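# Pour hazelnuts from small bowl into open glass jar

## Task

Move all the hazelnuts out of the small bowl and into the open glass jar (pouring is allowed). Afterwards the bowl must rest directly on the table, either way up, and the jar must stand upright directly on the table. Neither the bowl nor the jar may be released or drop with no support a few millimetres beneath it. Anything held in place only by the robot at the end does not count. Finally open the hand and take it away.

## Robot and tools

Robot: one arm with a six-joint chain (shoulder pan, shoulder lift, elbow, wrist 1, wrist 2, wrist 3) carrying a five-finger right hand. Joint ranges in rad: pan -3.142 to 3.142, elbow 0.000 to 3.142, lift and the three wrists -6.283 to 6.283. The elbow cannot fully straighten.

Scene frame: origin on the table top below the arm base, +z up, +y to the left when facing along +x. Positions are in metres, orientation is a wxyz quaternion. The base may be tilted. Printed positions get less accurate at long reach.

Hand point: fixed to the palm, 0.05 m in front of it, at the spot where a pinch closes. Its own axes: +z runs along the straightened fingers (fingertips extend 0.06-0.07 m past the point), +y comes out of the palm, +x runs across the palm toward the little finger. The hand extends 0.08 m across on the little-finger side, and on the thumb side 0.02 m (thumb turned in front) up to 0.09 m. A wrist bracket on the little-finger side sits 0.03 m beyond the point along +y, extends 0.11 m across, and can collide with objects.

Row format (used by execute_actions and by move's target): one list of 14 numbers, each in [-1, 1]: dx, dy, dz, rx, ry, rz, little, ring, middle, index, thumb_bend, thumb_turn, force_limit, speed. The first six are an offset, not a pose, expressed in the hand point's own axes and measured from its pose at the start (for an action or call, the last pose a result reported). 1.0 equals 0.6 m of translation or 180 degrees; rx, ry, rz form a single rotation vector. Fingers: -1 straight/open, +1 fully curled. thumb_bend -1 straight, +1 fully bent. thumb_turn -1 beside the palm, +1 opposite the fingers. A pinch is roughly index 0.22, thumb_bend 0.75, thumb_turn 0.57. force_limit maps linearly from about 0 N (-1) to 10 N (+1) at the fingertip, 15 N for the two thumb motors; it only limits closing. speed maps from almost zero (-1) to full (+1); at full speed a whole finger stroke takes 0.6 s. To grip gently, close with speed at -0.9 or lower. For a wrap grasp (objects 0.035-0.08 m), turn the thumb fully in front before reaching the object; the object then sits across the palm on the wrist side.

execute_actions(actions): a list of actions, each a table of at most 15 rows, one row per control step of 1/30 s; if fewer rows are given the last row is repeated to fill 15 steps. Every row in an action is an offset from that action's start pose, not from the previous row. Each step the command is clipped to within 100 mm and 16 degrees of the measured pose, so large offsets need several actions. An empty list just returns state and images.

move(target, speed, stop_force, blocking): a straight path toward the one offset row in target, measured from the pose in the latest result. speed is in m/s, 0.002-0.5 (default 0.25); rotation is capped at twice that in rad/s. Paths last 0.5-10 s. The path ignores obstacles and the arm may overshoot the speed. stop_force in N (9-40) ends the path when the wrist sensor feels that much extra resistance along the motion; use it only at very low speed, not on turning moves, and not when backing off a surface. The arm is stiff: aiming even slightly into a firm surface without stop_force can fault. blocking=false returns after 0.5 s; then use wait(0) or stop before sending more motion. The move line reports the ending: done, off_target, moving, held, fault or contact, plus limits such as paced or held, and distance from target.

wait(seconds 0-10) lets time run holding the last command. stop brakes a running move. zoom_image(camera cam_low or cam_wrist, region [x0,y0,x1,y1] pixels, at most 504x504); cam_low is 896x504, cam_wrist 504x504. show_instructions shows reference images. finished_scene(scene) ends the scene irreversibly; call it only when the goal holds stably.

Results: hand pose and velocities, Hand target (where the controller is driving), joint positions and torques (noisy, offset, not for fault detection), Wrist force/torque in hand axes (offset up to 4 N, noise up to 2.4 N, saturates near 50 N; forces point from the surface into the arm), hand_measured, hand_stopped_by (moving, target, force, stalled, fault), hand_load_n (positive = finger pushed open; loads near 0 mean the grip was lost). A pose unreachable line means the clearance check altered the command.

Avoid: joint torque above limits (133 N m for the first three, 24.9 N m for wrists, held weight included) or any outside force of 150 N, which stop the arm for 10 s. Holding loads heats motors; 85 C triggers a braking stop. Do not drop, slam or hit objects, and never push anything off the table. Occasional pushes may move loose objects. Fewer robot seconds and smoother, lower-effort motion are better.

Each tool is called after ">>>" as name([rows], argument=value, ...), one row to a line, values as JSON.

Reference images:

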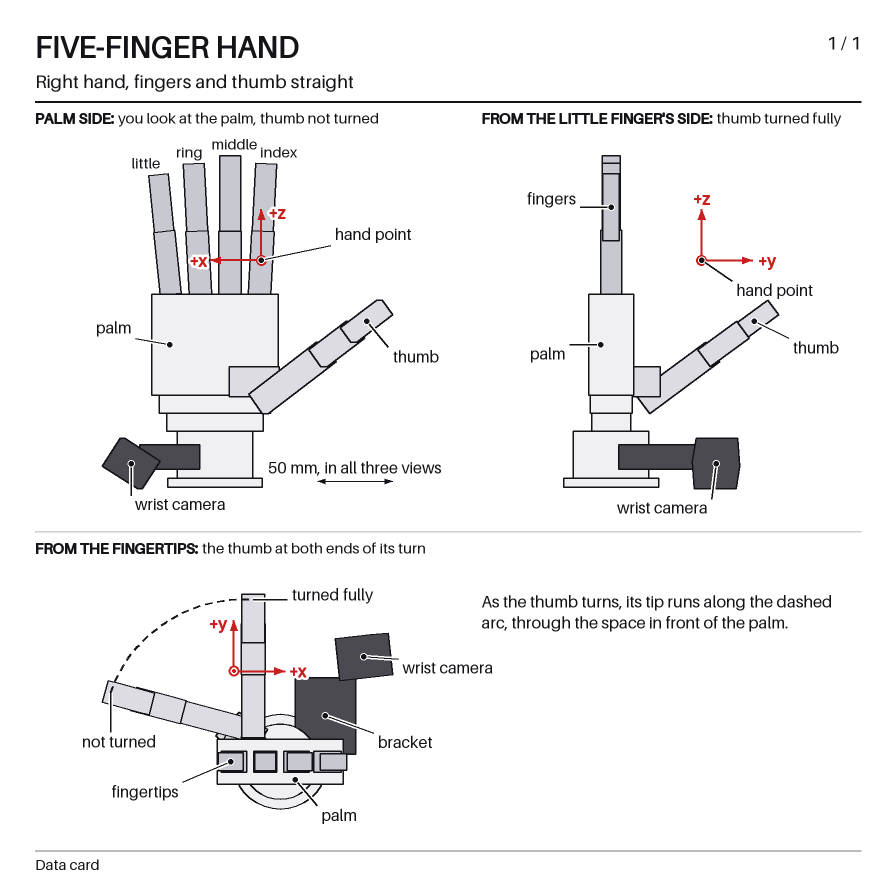

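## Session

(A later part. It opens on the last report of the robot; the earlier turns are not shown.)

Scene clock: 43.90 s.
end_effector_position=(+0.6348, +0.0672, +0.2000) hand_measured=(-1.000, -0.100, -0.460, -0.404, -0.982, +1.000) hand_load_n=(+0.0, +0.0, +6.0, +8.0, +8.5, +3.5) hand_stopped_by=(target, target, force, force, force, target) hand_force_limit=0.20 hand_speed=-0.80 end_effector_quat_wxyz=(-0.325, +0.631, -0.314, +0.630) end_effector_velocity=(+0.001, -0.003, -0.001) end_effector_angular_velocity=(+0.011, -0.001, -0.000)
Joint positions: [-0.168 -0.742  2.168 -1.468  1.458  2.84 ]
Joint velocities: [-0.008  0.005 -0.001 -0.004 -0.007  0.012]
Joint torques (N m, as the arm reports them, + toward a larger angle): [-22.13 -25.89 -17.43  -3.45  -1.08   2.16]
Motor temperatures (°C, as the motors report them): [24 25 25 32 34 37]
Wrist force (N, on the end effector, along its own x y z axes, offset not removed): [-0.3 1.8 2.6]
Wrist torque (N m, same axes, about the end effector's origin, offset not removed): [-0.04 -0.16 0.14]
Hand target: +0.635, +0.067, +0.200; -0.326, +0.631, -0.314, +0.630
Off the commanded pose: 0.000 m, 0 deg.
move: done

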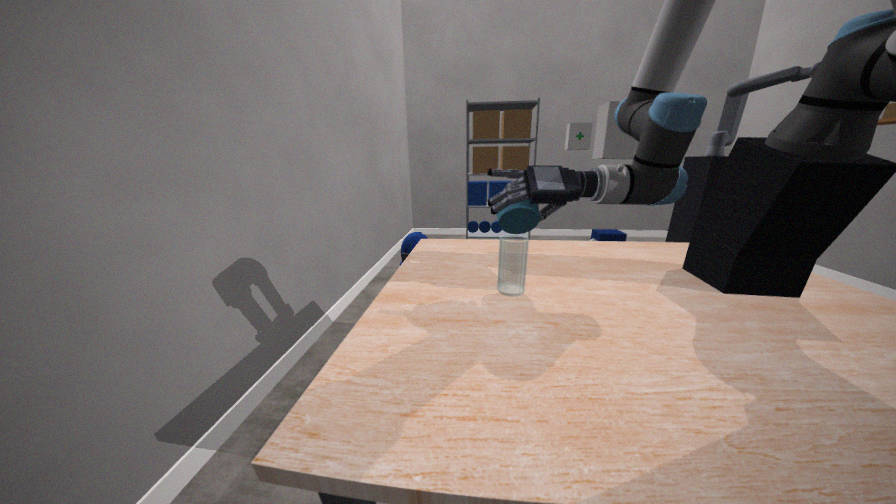

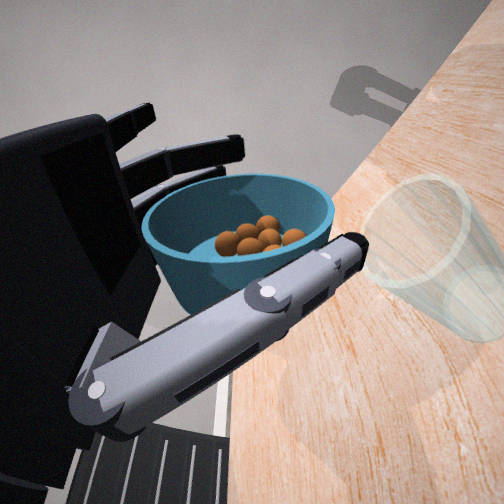

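>>> move(target=[0.03,0.018,-0.015,0,0,0.08,-1,-0.1,0.6,0.6,0,1,0.2,-0.8], speed=0.05)

>>> zoom_image(camera="cam_low", region=[420, 140, 660, 310])

Scene clock: 47.00 s.
end_effector_position=(+0.6262, +0.0463, +0.2019) hand_measured=(-1.000, -0.100, -0.460, -0.404, -0.982, +1.000) hand_load_n=(+0.0, +0.0, +6.0, +8.0, +8.5, +3.0) hand_stopped_by=(target, target, force, force, force, target) hand_force_limit=0.20 hand_speed=-0.80 end_effector_quat_wxyz=(-0.401, +0.587, -0.390, +0.585) end_effector_velocity=(+0.001, -0.001, +0.001) end_effector_angular_velocity=(+0.014, -0.002, +0.001)
Joint positions: [-0.27  -0.719  2.204 -1.527  1.356  3.094]
Joint velocities: [-0.006  0.002 -0.001 -0.003 -0.006  0.014]
Joint torques (N m, as the arm reports them, + toward a larger angle): [-23.4  -25.03   8.02  -3.6   -0.86   2.23]
Motor temperatures (°C, as the motors report them): [24 25 25 32 34 37]
Wrist force (N, on the end effector, along its own x y z axes, offset not removed): [-1.0 0.1 0.0]
Wrist torque (N m, same axes, about the end effector's origin, offset not removed): [-0.20 0.04 -0.06]
Hand target: +0.626, +0.046, +0.202; -0.402, +0.587, -0.390, +0.585
Off the commanded pose: 0.000 m, 0 deg.
move: done

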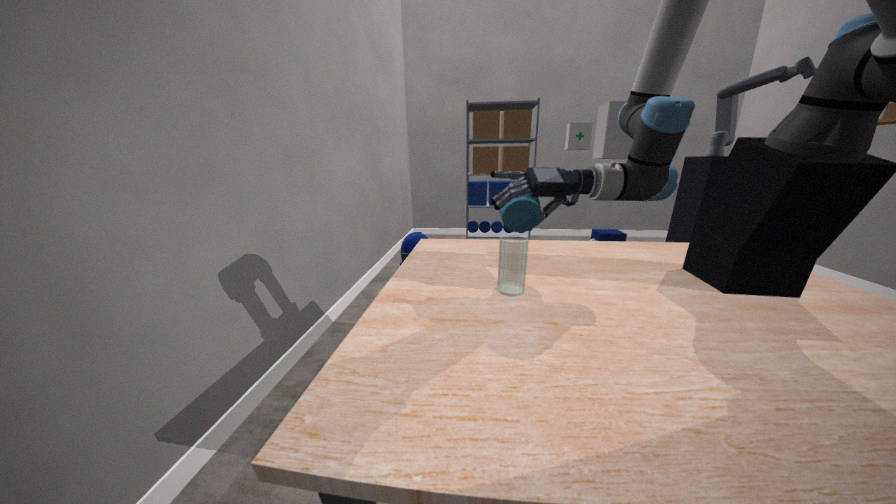

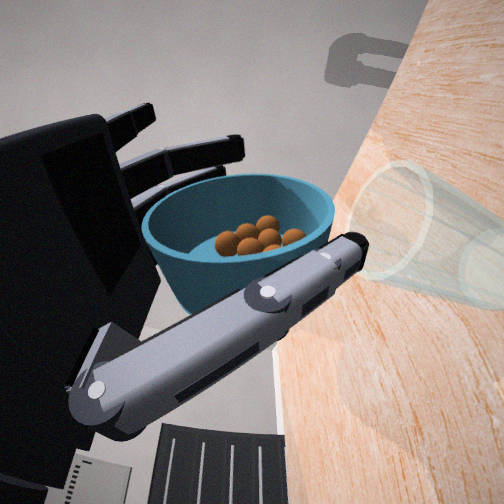

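Region (420, 140, 660, 310) of cam_low's 896x504 image, scaled by 2.100, with more detail than that image has; it fills the top 357 rows of this view, and the rest is white.

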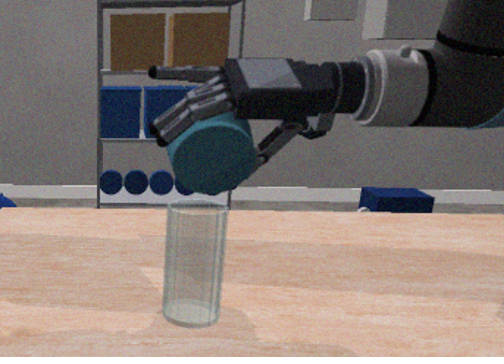

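>>> move(target=[0.03,0.012,0.012,0,0,0.14,-1,-0.1,0.6,0.6,0,1,0.2,-0.8], speed=0.03)

>>> zoom_image(camera="cam_low", region=[420, 140, 660, 310])

Scene clock: 54.70 s.
end_effector_position=(+0.6337, +0.0271, +0.2020) hand_measured=(-1.000, -0.100, -0.460, -0.404, -0.982, +1.000) hand_load_n=(+0.0, +0.0, +6.0, +8.0, +8.5, +3.0) hand_stopped_by=(target, target, force, force, force, target) hand_force_limit=0.20 hand_speed=-0.80 end_effector_quat_wxyz=(+0.519, -0.488, +0.508, -0.484) end_effector_velocity=(-0.000, -0.001, -0.000) end_effector_angular_velocity=(+0.013, +0.001, -0.000)
Joint positions: [-0.376 -0.651  2.17  -1.563  1.25   3.538]
Joint velocities: [-0.003  0.003 -0.001 -0.002 -0.003  0.012]
Joint torques (N m, as the arm reports them, + toward a larger angle): [-22.03 -26.7  -17.18  -3.49  -0.85   2.28]
Motor temperatures (°C, as the motors report them): [24 25 25 32 34 37]
Wrist force (N, on the end effector, along its own x y z axes, offset not removed): [1.0 0.9 0.8]
Wrist torque (N m, same axes, about the end effector's origin, offset not removed): [0.03 -0.19 0.07]
Hand target: +0.634, +0.027, +0.202; +0.519, -0.488, +0.509, -0.483
Off the commanded pose: 0.000 m, 0 deg.
move: done

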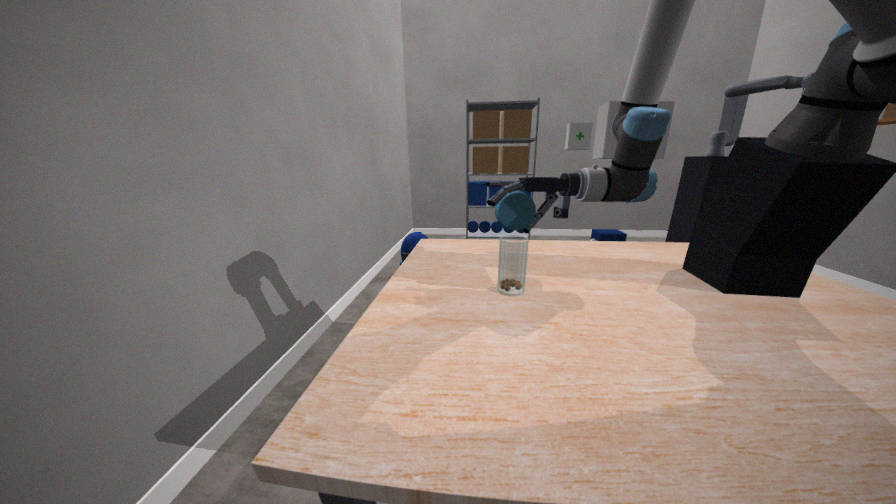

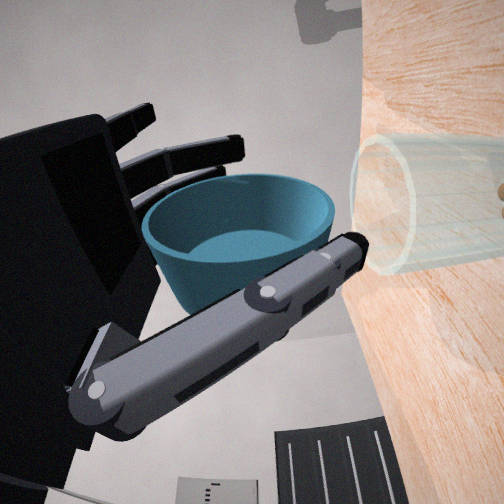

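Region (420, 140, 660, 310) of cam_low's 896x504 image, scaled by 2.100, with more detail than that image has; it fills the top 357 rows of this view, and the rest is white.

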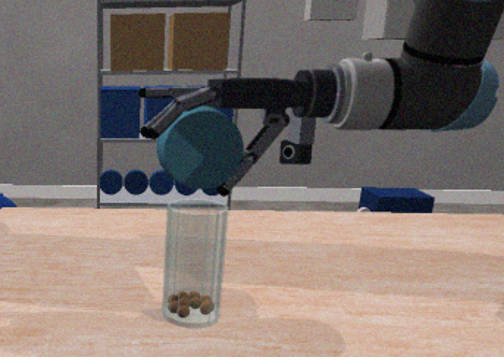

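>>> move(target=[0.015,-0.01,0,0,0,0.07,-1,-0.1,0.6,0.6,0,1,0.2,-0.8], speed=0.08)

>>> move(target=[-0.25,0.04,0,0,0,-0.588,-1,-0.1,0.6,0.6,0,1,0.2,-0.8], speed=0.3)

Scene clock: 56.57 s.
end_effector_position=(+0.6338, +0.0178, +0.2075) hand_measured=(-1.000, -0.100, -0.460, -0.404, -0.982, +1.000) hand_load_n=(+0.0, +0.0, +6.0, +8.0, +8.5, +3.0) hand_stopped_by=(target, target, force, force, force, target) hand_force_limit=0.20 hand_speed=-0.80 end_effector_quat_wxyz=(+0.569, -0.430, +0.559, -0.424) end_effector_velocity=(-0.001, -0.000, -0.001) end_effector_angular_velocity=(+0.011, +0.002, -0.000)
Joint positions: [-0.425 -0.623  2.16  -1.581  1.201  3.759]
Joint velocities: [-0.002  0.003  0.    -0.001 -0.002  0.011]
Joint torques (N m, as the arm reports them, + toward a larger angle): [-23.12 -26.77 -16.57  -3.4   -0.62   2.49]
Motor temperatures (°C, as the motors report them): [24 25 25 32 34 37]
Wrist force (N, on the end effector, along its own x y z axes, offset not removed): [1.3 0.8 0.6]
Wrist torque (N m, same axes, about the end effector's origin, offset not removed): [-0.07 -0.28 0.03]
Hand target: +0.634, +0.018, +0.208; +0.569, -0.429, +0.559, -0.424
Off the commanded pose: 0.000 m, 0 deg.
move: done

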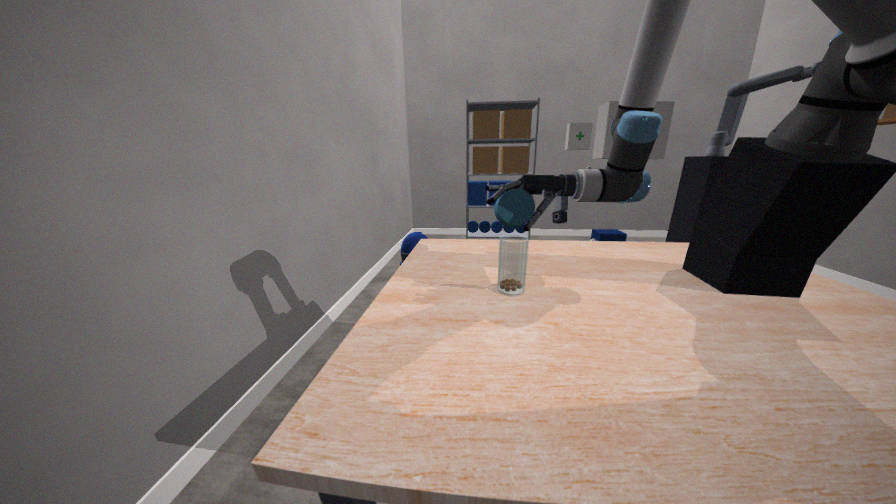

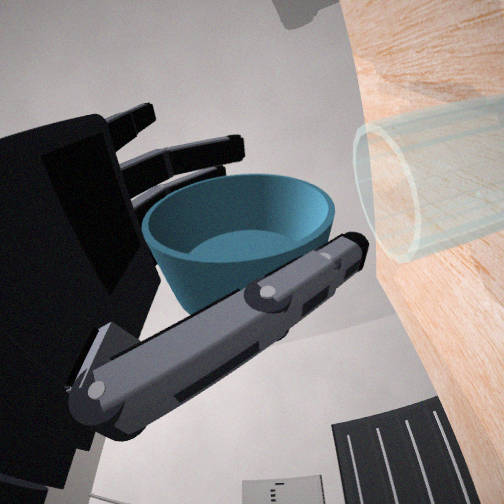

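Scene clock: 60.17 s.
end_effector_position=(+0.6312, +0.1686, +0.2250) hand_measured=(-1.000, -0.100, -0.460, -0.404, -0.982, +1.000) hand_load_n=(+0.0, +0.0, +6.0, +8.0, +8.5, +3.5) hand_stopped_by=(target, target, force, force, force, target) hand_force_limit=0.20 hand_speed=-0.80 end_effector_quat_wxyz=(-0.005, +0.705, +0.006, +0.709) end_effector_velocity=(+0.000, -0.001, +0.001) end_effector_angular_velocity=(-0.011, -0.001, -0.004)
Joint positions: [ 0.198 -0.806  2.034 -1.271  1.824  1.886]
Joint velocities: [ 0.001  0.001 -0.001  0.001  0.005 -0.012]
Joint torques (N m, as the arm reports them, + toward a larger angle): [ -0.6  -29.07 -18.69   0.3    2.23  -2.29]
Motor temperatures (°C, as the motors report them): [24 25 25 32 34 37]
Wrist force (N, on the end effector, along its own x y z axes, offset not removed): [-0.7 -0.6 0.3]
Wrist torque (N m, same axes, about the end effector's origin, offset not removed): [-0.15 -0.03 -0.06]
Hand target: +0.631, +0.169, +0.225; -0.005, +0.705, +0.006, +0.709
Off the commanded pose: 0.000 m, 0 deg.
move: done

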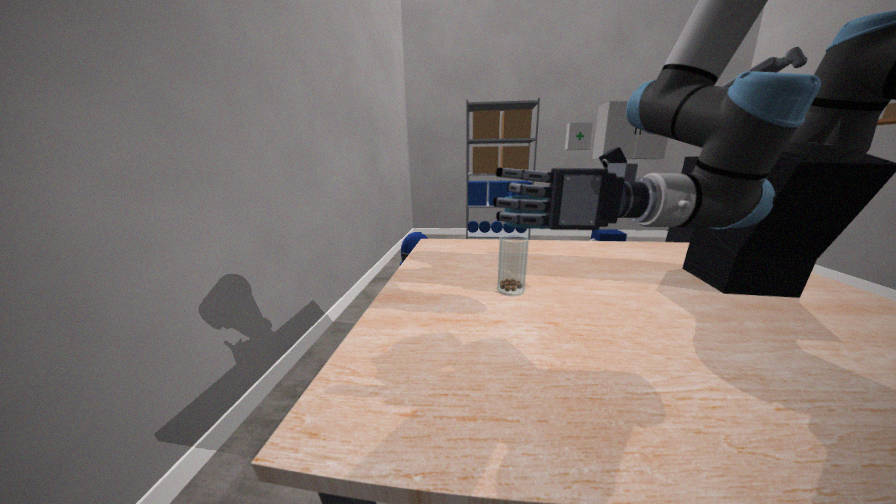

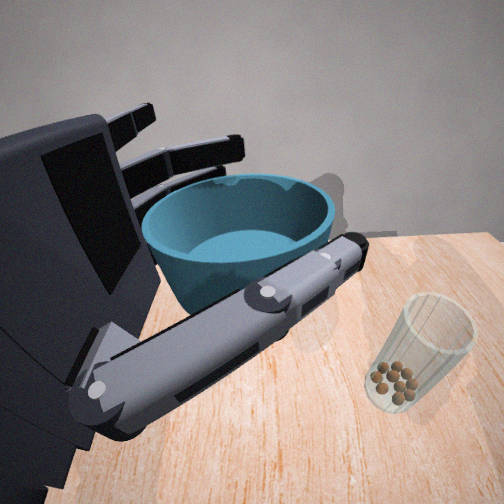

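>>> move(target=[-0.327,0,0,0,0,0,-1,-0.1,0.6,0.6,0,1,0.2,-0.8], speed=0.15)

>>> move(target=[-0.015,0,0,0,0,0,-1,-0.1,0.6,0.6,0,1,0.2,-0.8], speed=0.005, stop_force=9)

Scene clock: 62.13 s.
end_effector_position=(+0.6321, +0.1684, +0.0290) hand_measured=(-1.000, -0.100, -0.460, -0.404, -0.982, +1.000) hand_load_n=(+0.0, +0.0, +6.0, +8.0, +8.5, +3.5) hand_stopped_by=(target, target, force, force, force, target) hand_force_limit=0.20 hand_speed=-0.80 end_effector_quat_wxyz=(-0.005, +0.705, +0.006, +0.709) end_effector_velocity=(+0.000, -0.001, -0.002) end_effector_angular_velocity=(-0.000, +0.001, -0.001)
Joint positions: [ 0.325 -0.33   1.729 -1.443  1.951  1.88 ]
Joint velocities: [ 0.     0.005 -0.005  0.001  0.002  0.   ]
Joint torques (N m, as the arm reports them, + toward a larger angle): [ -0.99 -34.6  -13.3    0.5    2.22  -2.23]
Motor temperatures (°C, as the motors report them): [24 25 25 32 34 37]
Wrist force (N, on the end effector, along its own x y z axes, offset not removed): [-0.4 0.1 1.2]
Wrist torque (N m, same axes, about the end effector's origin, offset not removed): [-0.09 -0.03 -0.02]
Hand target: +0.632, +0.168, +0.029; -0.005, +0.705, +0.006, +0.709
Off the commanded pose: 0.000 m, 0 deg.
move: done

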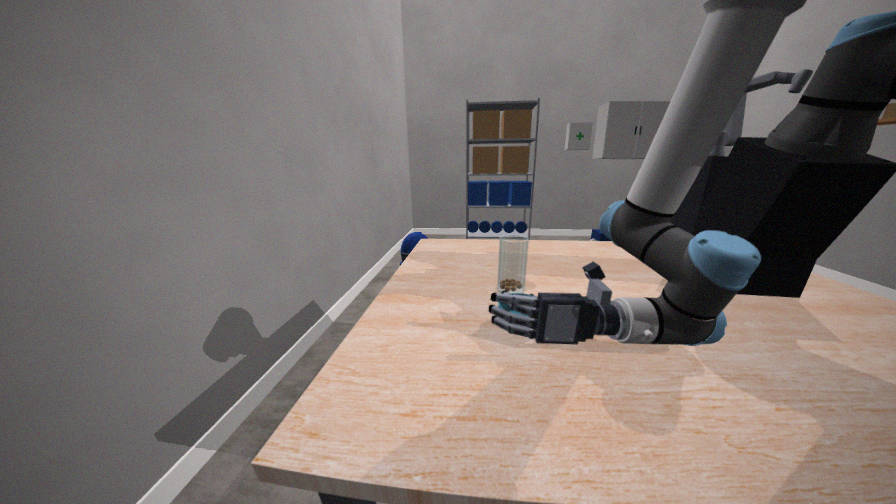

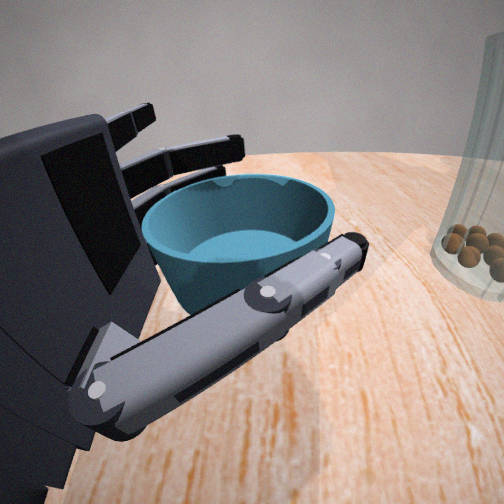

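Scene clock: 64.17 s.
end_effector_position=(+0.6322, +0.1684, +0.0201) hand_measured=(-1.000, -0.100, -0.460, -0.404, -0.982, +1.000) hand_load_n=(+0.0, +0.0, +6.0, +8.0, +8.5, +3.5) hand_stopped_by=(target, target, force, force, force, target) hand_force_limit=0.20 hand_speed=-0.80 end_effector_quat_wxyz=(-0.005, +0.705, +0.006, +0.709) end_effector_velocity=(-0.001, -0.001, -0.001) end_effector_angular_velocity=(-0.001, +0.001, -0.002)
Joint positions: [ 0.33  -0.31   1.71  -1.445  1.956  1.88 ]
Joint velocities: [-0.001  0.003 -0.001 -0.     0.001 -0.001]
Joint torques (N m, as the arm reports them, + toward a larger angle): [ -1.77 -33.52 -15.37  -2.74   2.1   -2.25]
Motor temperatures (°C, as the motors report them): [24 25 25 32 34 37]
Wrist force (N, on the end effector, along its own x y z axes, offset not removed): [-0.8 -0.9 0.3]
Wrist torque (N m, same axes, about the end effector's origin, offset not removed): [-0.18 -0.03 0.05]
Hand target: +0.632, +0.168, +0.020; -0.005, +0.705, +0.006, +0.709
Off the commanded pose: 0.000 m, 0 deg.
move: done

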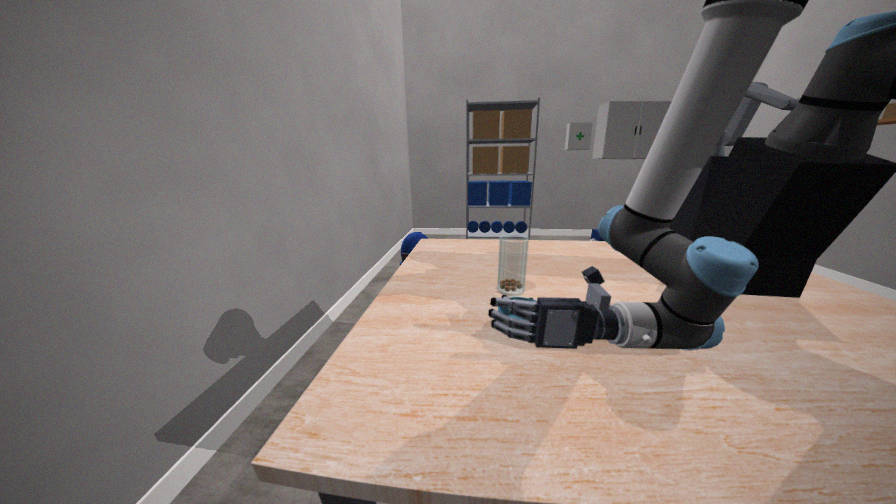

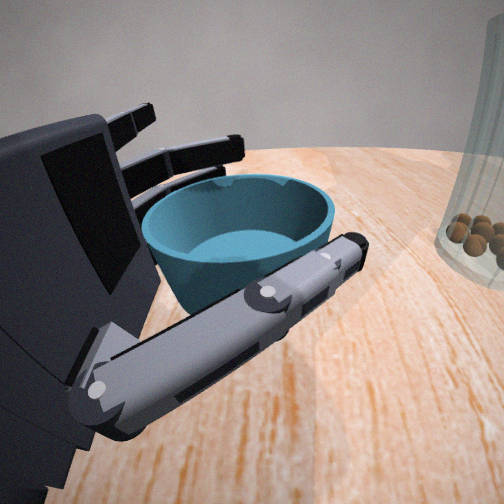

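>>> move(target=[-0.005,0,0,0,0,0,-1,-0.1,0.6,0.6,0,1,0.2,-0.8], speed=0.003, stop_force=9)

Scene clock: 65.57 s.
end_effector_position=(+0.6322, +0.1684, +0.0173) hand_measured=(-1.000, -0.100, -0.460, -0.404, -0.982, +1.000) hand_load_n=(+0.0, +0.0, +6.0, +7.0, +8.5, -0.5) hand_stopped_by=(target, target, force, force, force, target) hand_force_limit=0.20 hand_speed=-0.80 end_effector_quat_wxyz=(-0.005, +0.705, +0.006, +0.709) end_effector_velocity=(+0.002, +0.001, +0.001) end_effector_angular_velocity=(+0.001, -0.003, +0.001)
Joint positions: [ 0.332 -0.303  1.704 -1.445  1.958  1.88 ]
Joint velocities: [-0.    -0.002 -0.001 -0.    -0.    -0.001]
Joint torques (N m, as the arm reports them, + toward a larger angle): [ -4.74 -39.63   6.28   0.16  -0.18  -1.79]
Motor temperatures (°C, as the motors report them): [24 25 25 32 34 37]
Wrist force (N, on the end effector, along its own x y z axes, offset not removed): [12.6 -1.3 -5.2]
Wrist torque (N m, same axes, about the end effector's origin, offset not removed): [0.21 0.11 0.28]
Hand target: +0.632, +0.168, +0.017; -0.005, +0.705, +0.006, +0.709
Off the commanded pose: 0.000 m, 0 deg.
move: contact

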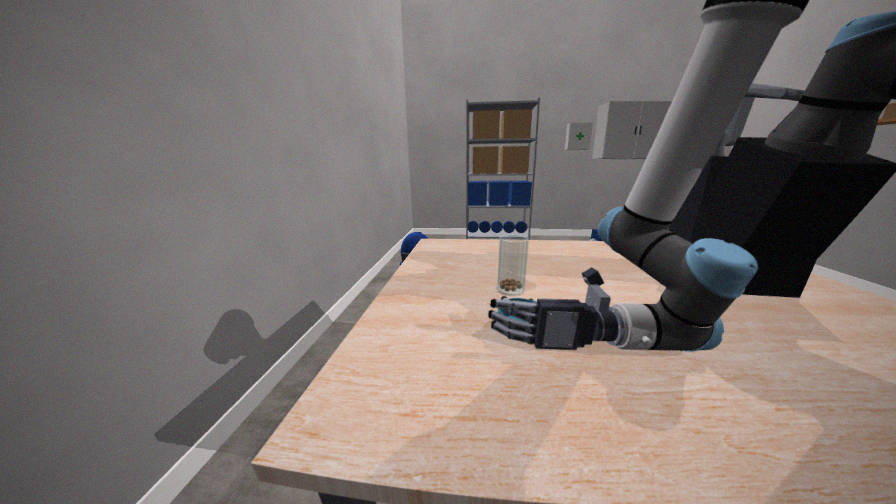

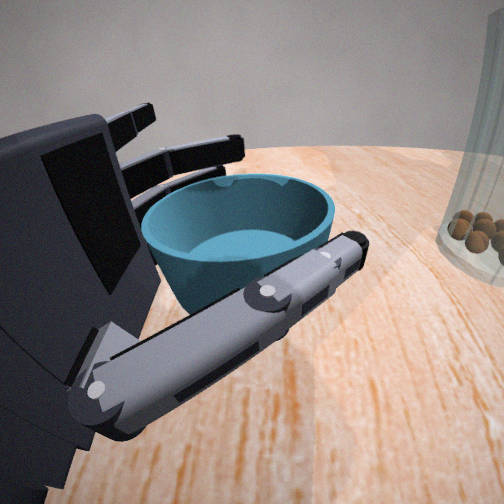

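>>> move(target=[0,0,0,0,0,0,-1,-1,-1,-1,-1,1,0.2,0])

>>> move(target=[0.03,-0.03,-0.2,0,0,0,-1,-1,-1,-1,-1,1,0.2,0], speed=0.1)

Scene clock: 66.50 s.
end_effector_position=(+0.6322, +0.1684, +0.0172) hand_measured=(-1.000, -1.000, -1.000, -1.000, -1.000, +1.000) hand_load_n=(+0.0, +0.0, +0.0, +0.0, +0.0, +0.0) hand_stopped_by=(target, target, target, target, target, target) hand_force_limit=0.20 hand_speed=0.00 end_effector_quat_wxyz=(-0.005, +0.705, +0.006, +0.709) end_effector_velocity=(-0.000, +0.001, -0.000) end_effector_angular_velocity=(+0.001, +0.000, +0.002)
Joint positions: [ 0.332 -0.303  1.704 -1.445  1.958  1.88 ]
Joint velocities: [ 0.001  0.    -0.    -0.    -0.001  0.001]
Joint torques (N m, as the arm reports them, + toward a larger angle): [ -5.51 -32.83 -13.34  -0.19  -0.94  -1.6 ]
Motor temperatures (°C, as the motors report them): [24 25 25 32 34 37]
Wrist force (N, on the end effector, along its own x y z axes, offset not removed): [-1.2 0.5 2.3]
Wrist torque (N m, same axes, about the end effector's origin, offset not removed): [-0.08 0.06 -0.12]
Hand target: +0.632, +0.168, +0.017; -0.005, +0.705, +0.006, +0.709
Off the commanded pose: 0.000 m, 0 deg.
move: done

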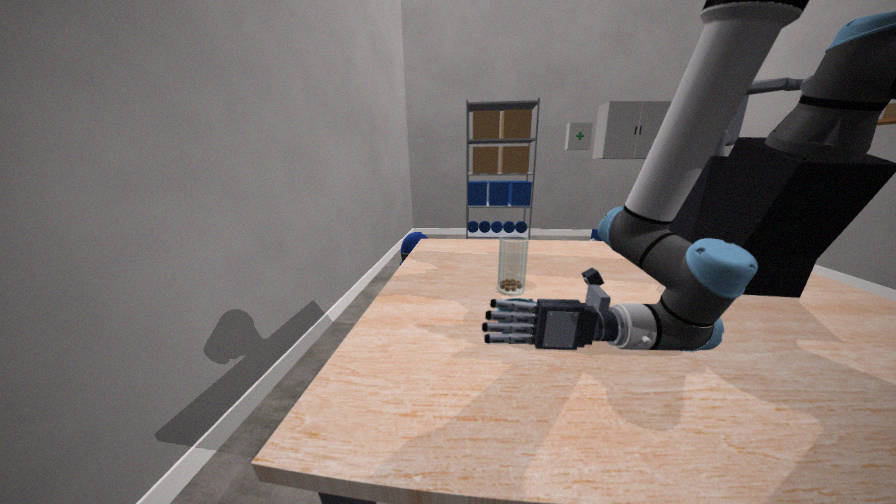

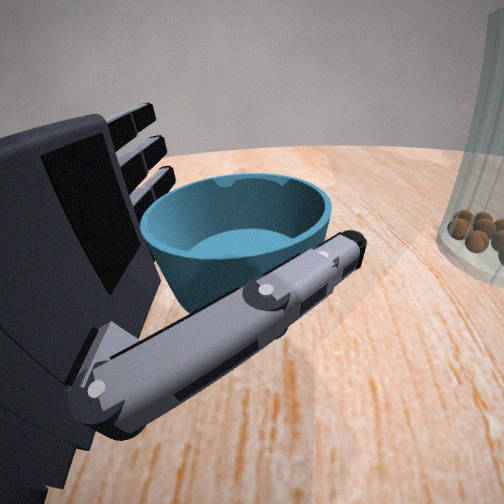

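Scene clock: 68.23 s.
end_effector_position=(+0.5120, +0.1845, +0.0345) hand_measured=(-1.000, -1.000, -1.000, -1.000, -1.000, +1.000) hand_load_n=(+0.0, +0.0, +0.0, +0.0, +0.0, +0.0) hand_stopped_by=(target, target, target, target, target, target) hand_force_limit=0.20 hand_speed=0.00 end_effector_quat_wxyz=(-0.005, +0.705, +0.006, +0.709) end_effector_velocity=(-0.002, +0.001, +0.000) end_effector_angular_velocity=(-0.000, +0.001, +0.002)
Joint positions: [ 0.478 -0.361  1.957 -1.644  2.104  1.872]
Joint velocities: [ 0.004 -0.001  0.003 -0.002  0.002 -0.   ]
Joint torques (N m, as the arm reports them, + toward a larger angle): [  2.01 -42.42  13.6   -2.07   1.65  -2.13]
Motor temperatures (°C, as the motors report them): [24 25 25 32 34 37]
Wrist force (N, on the end effector, along its own x y z axes, offset not removed): [-0.8 0.6 -0.1]
Wrist torque (N m, same axes, about the end effector's origin, offset not removed): [0.02 0.12 -0.01]
Hand target: +0.512, +0.184, +0.035; -0.005, +0.705, +0.006, +0.709
Off the commanded pose: 0.000 m, 0 deg.
move: done

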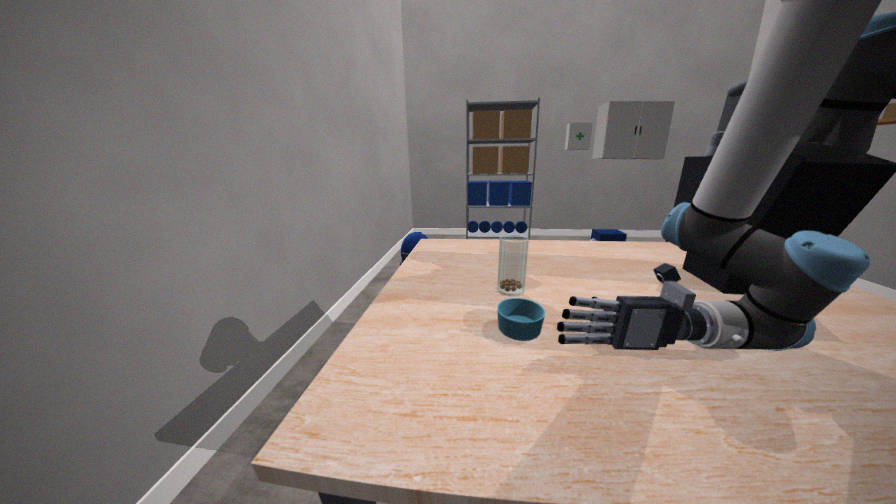

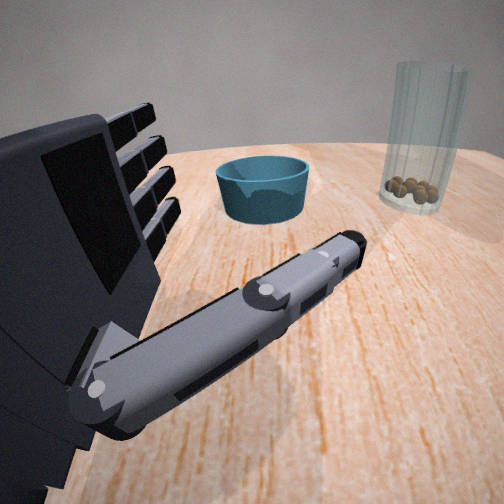

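>>> finished_scene(scene=1)

The scene is finished: the task was done.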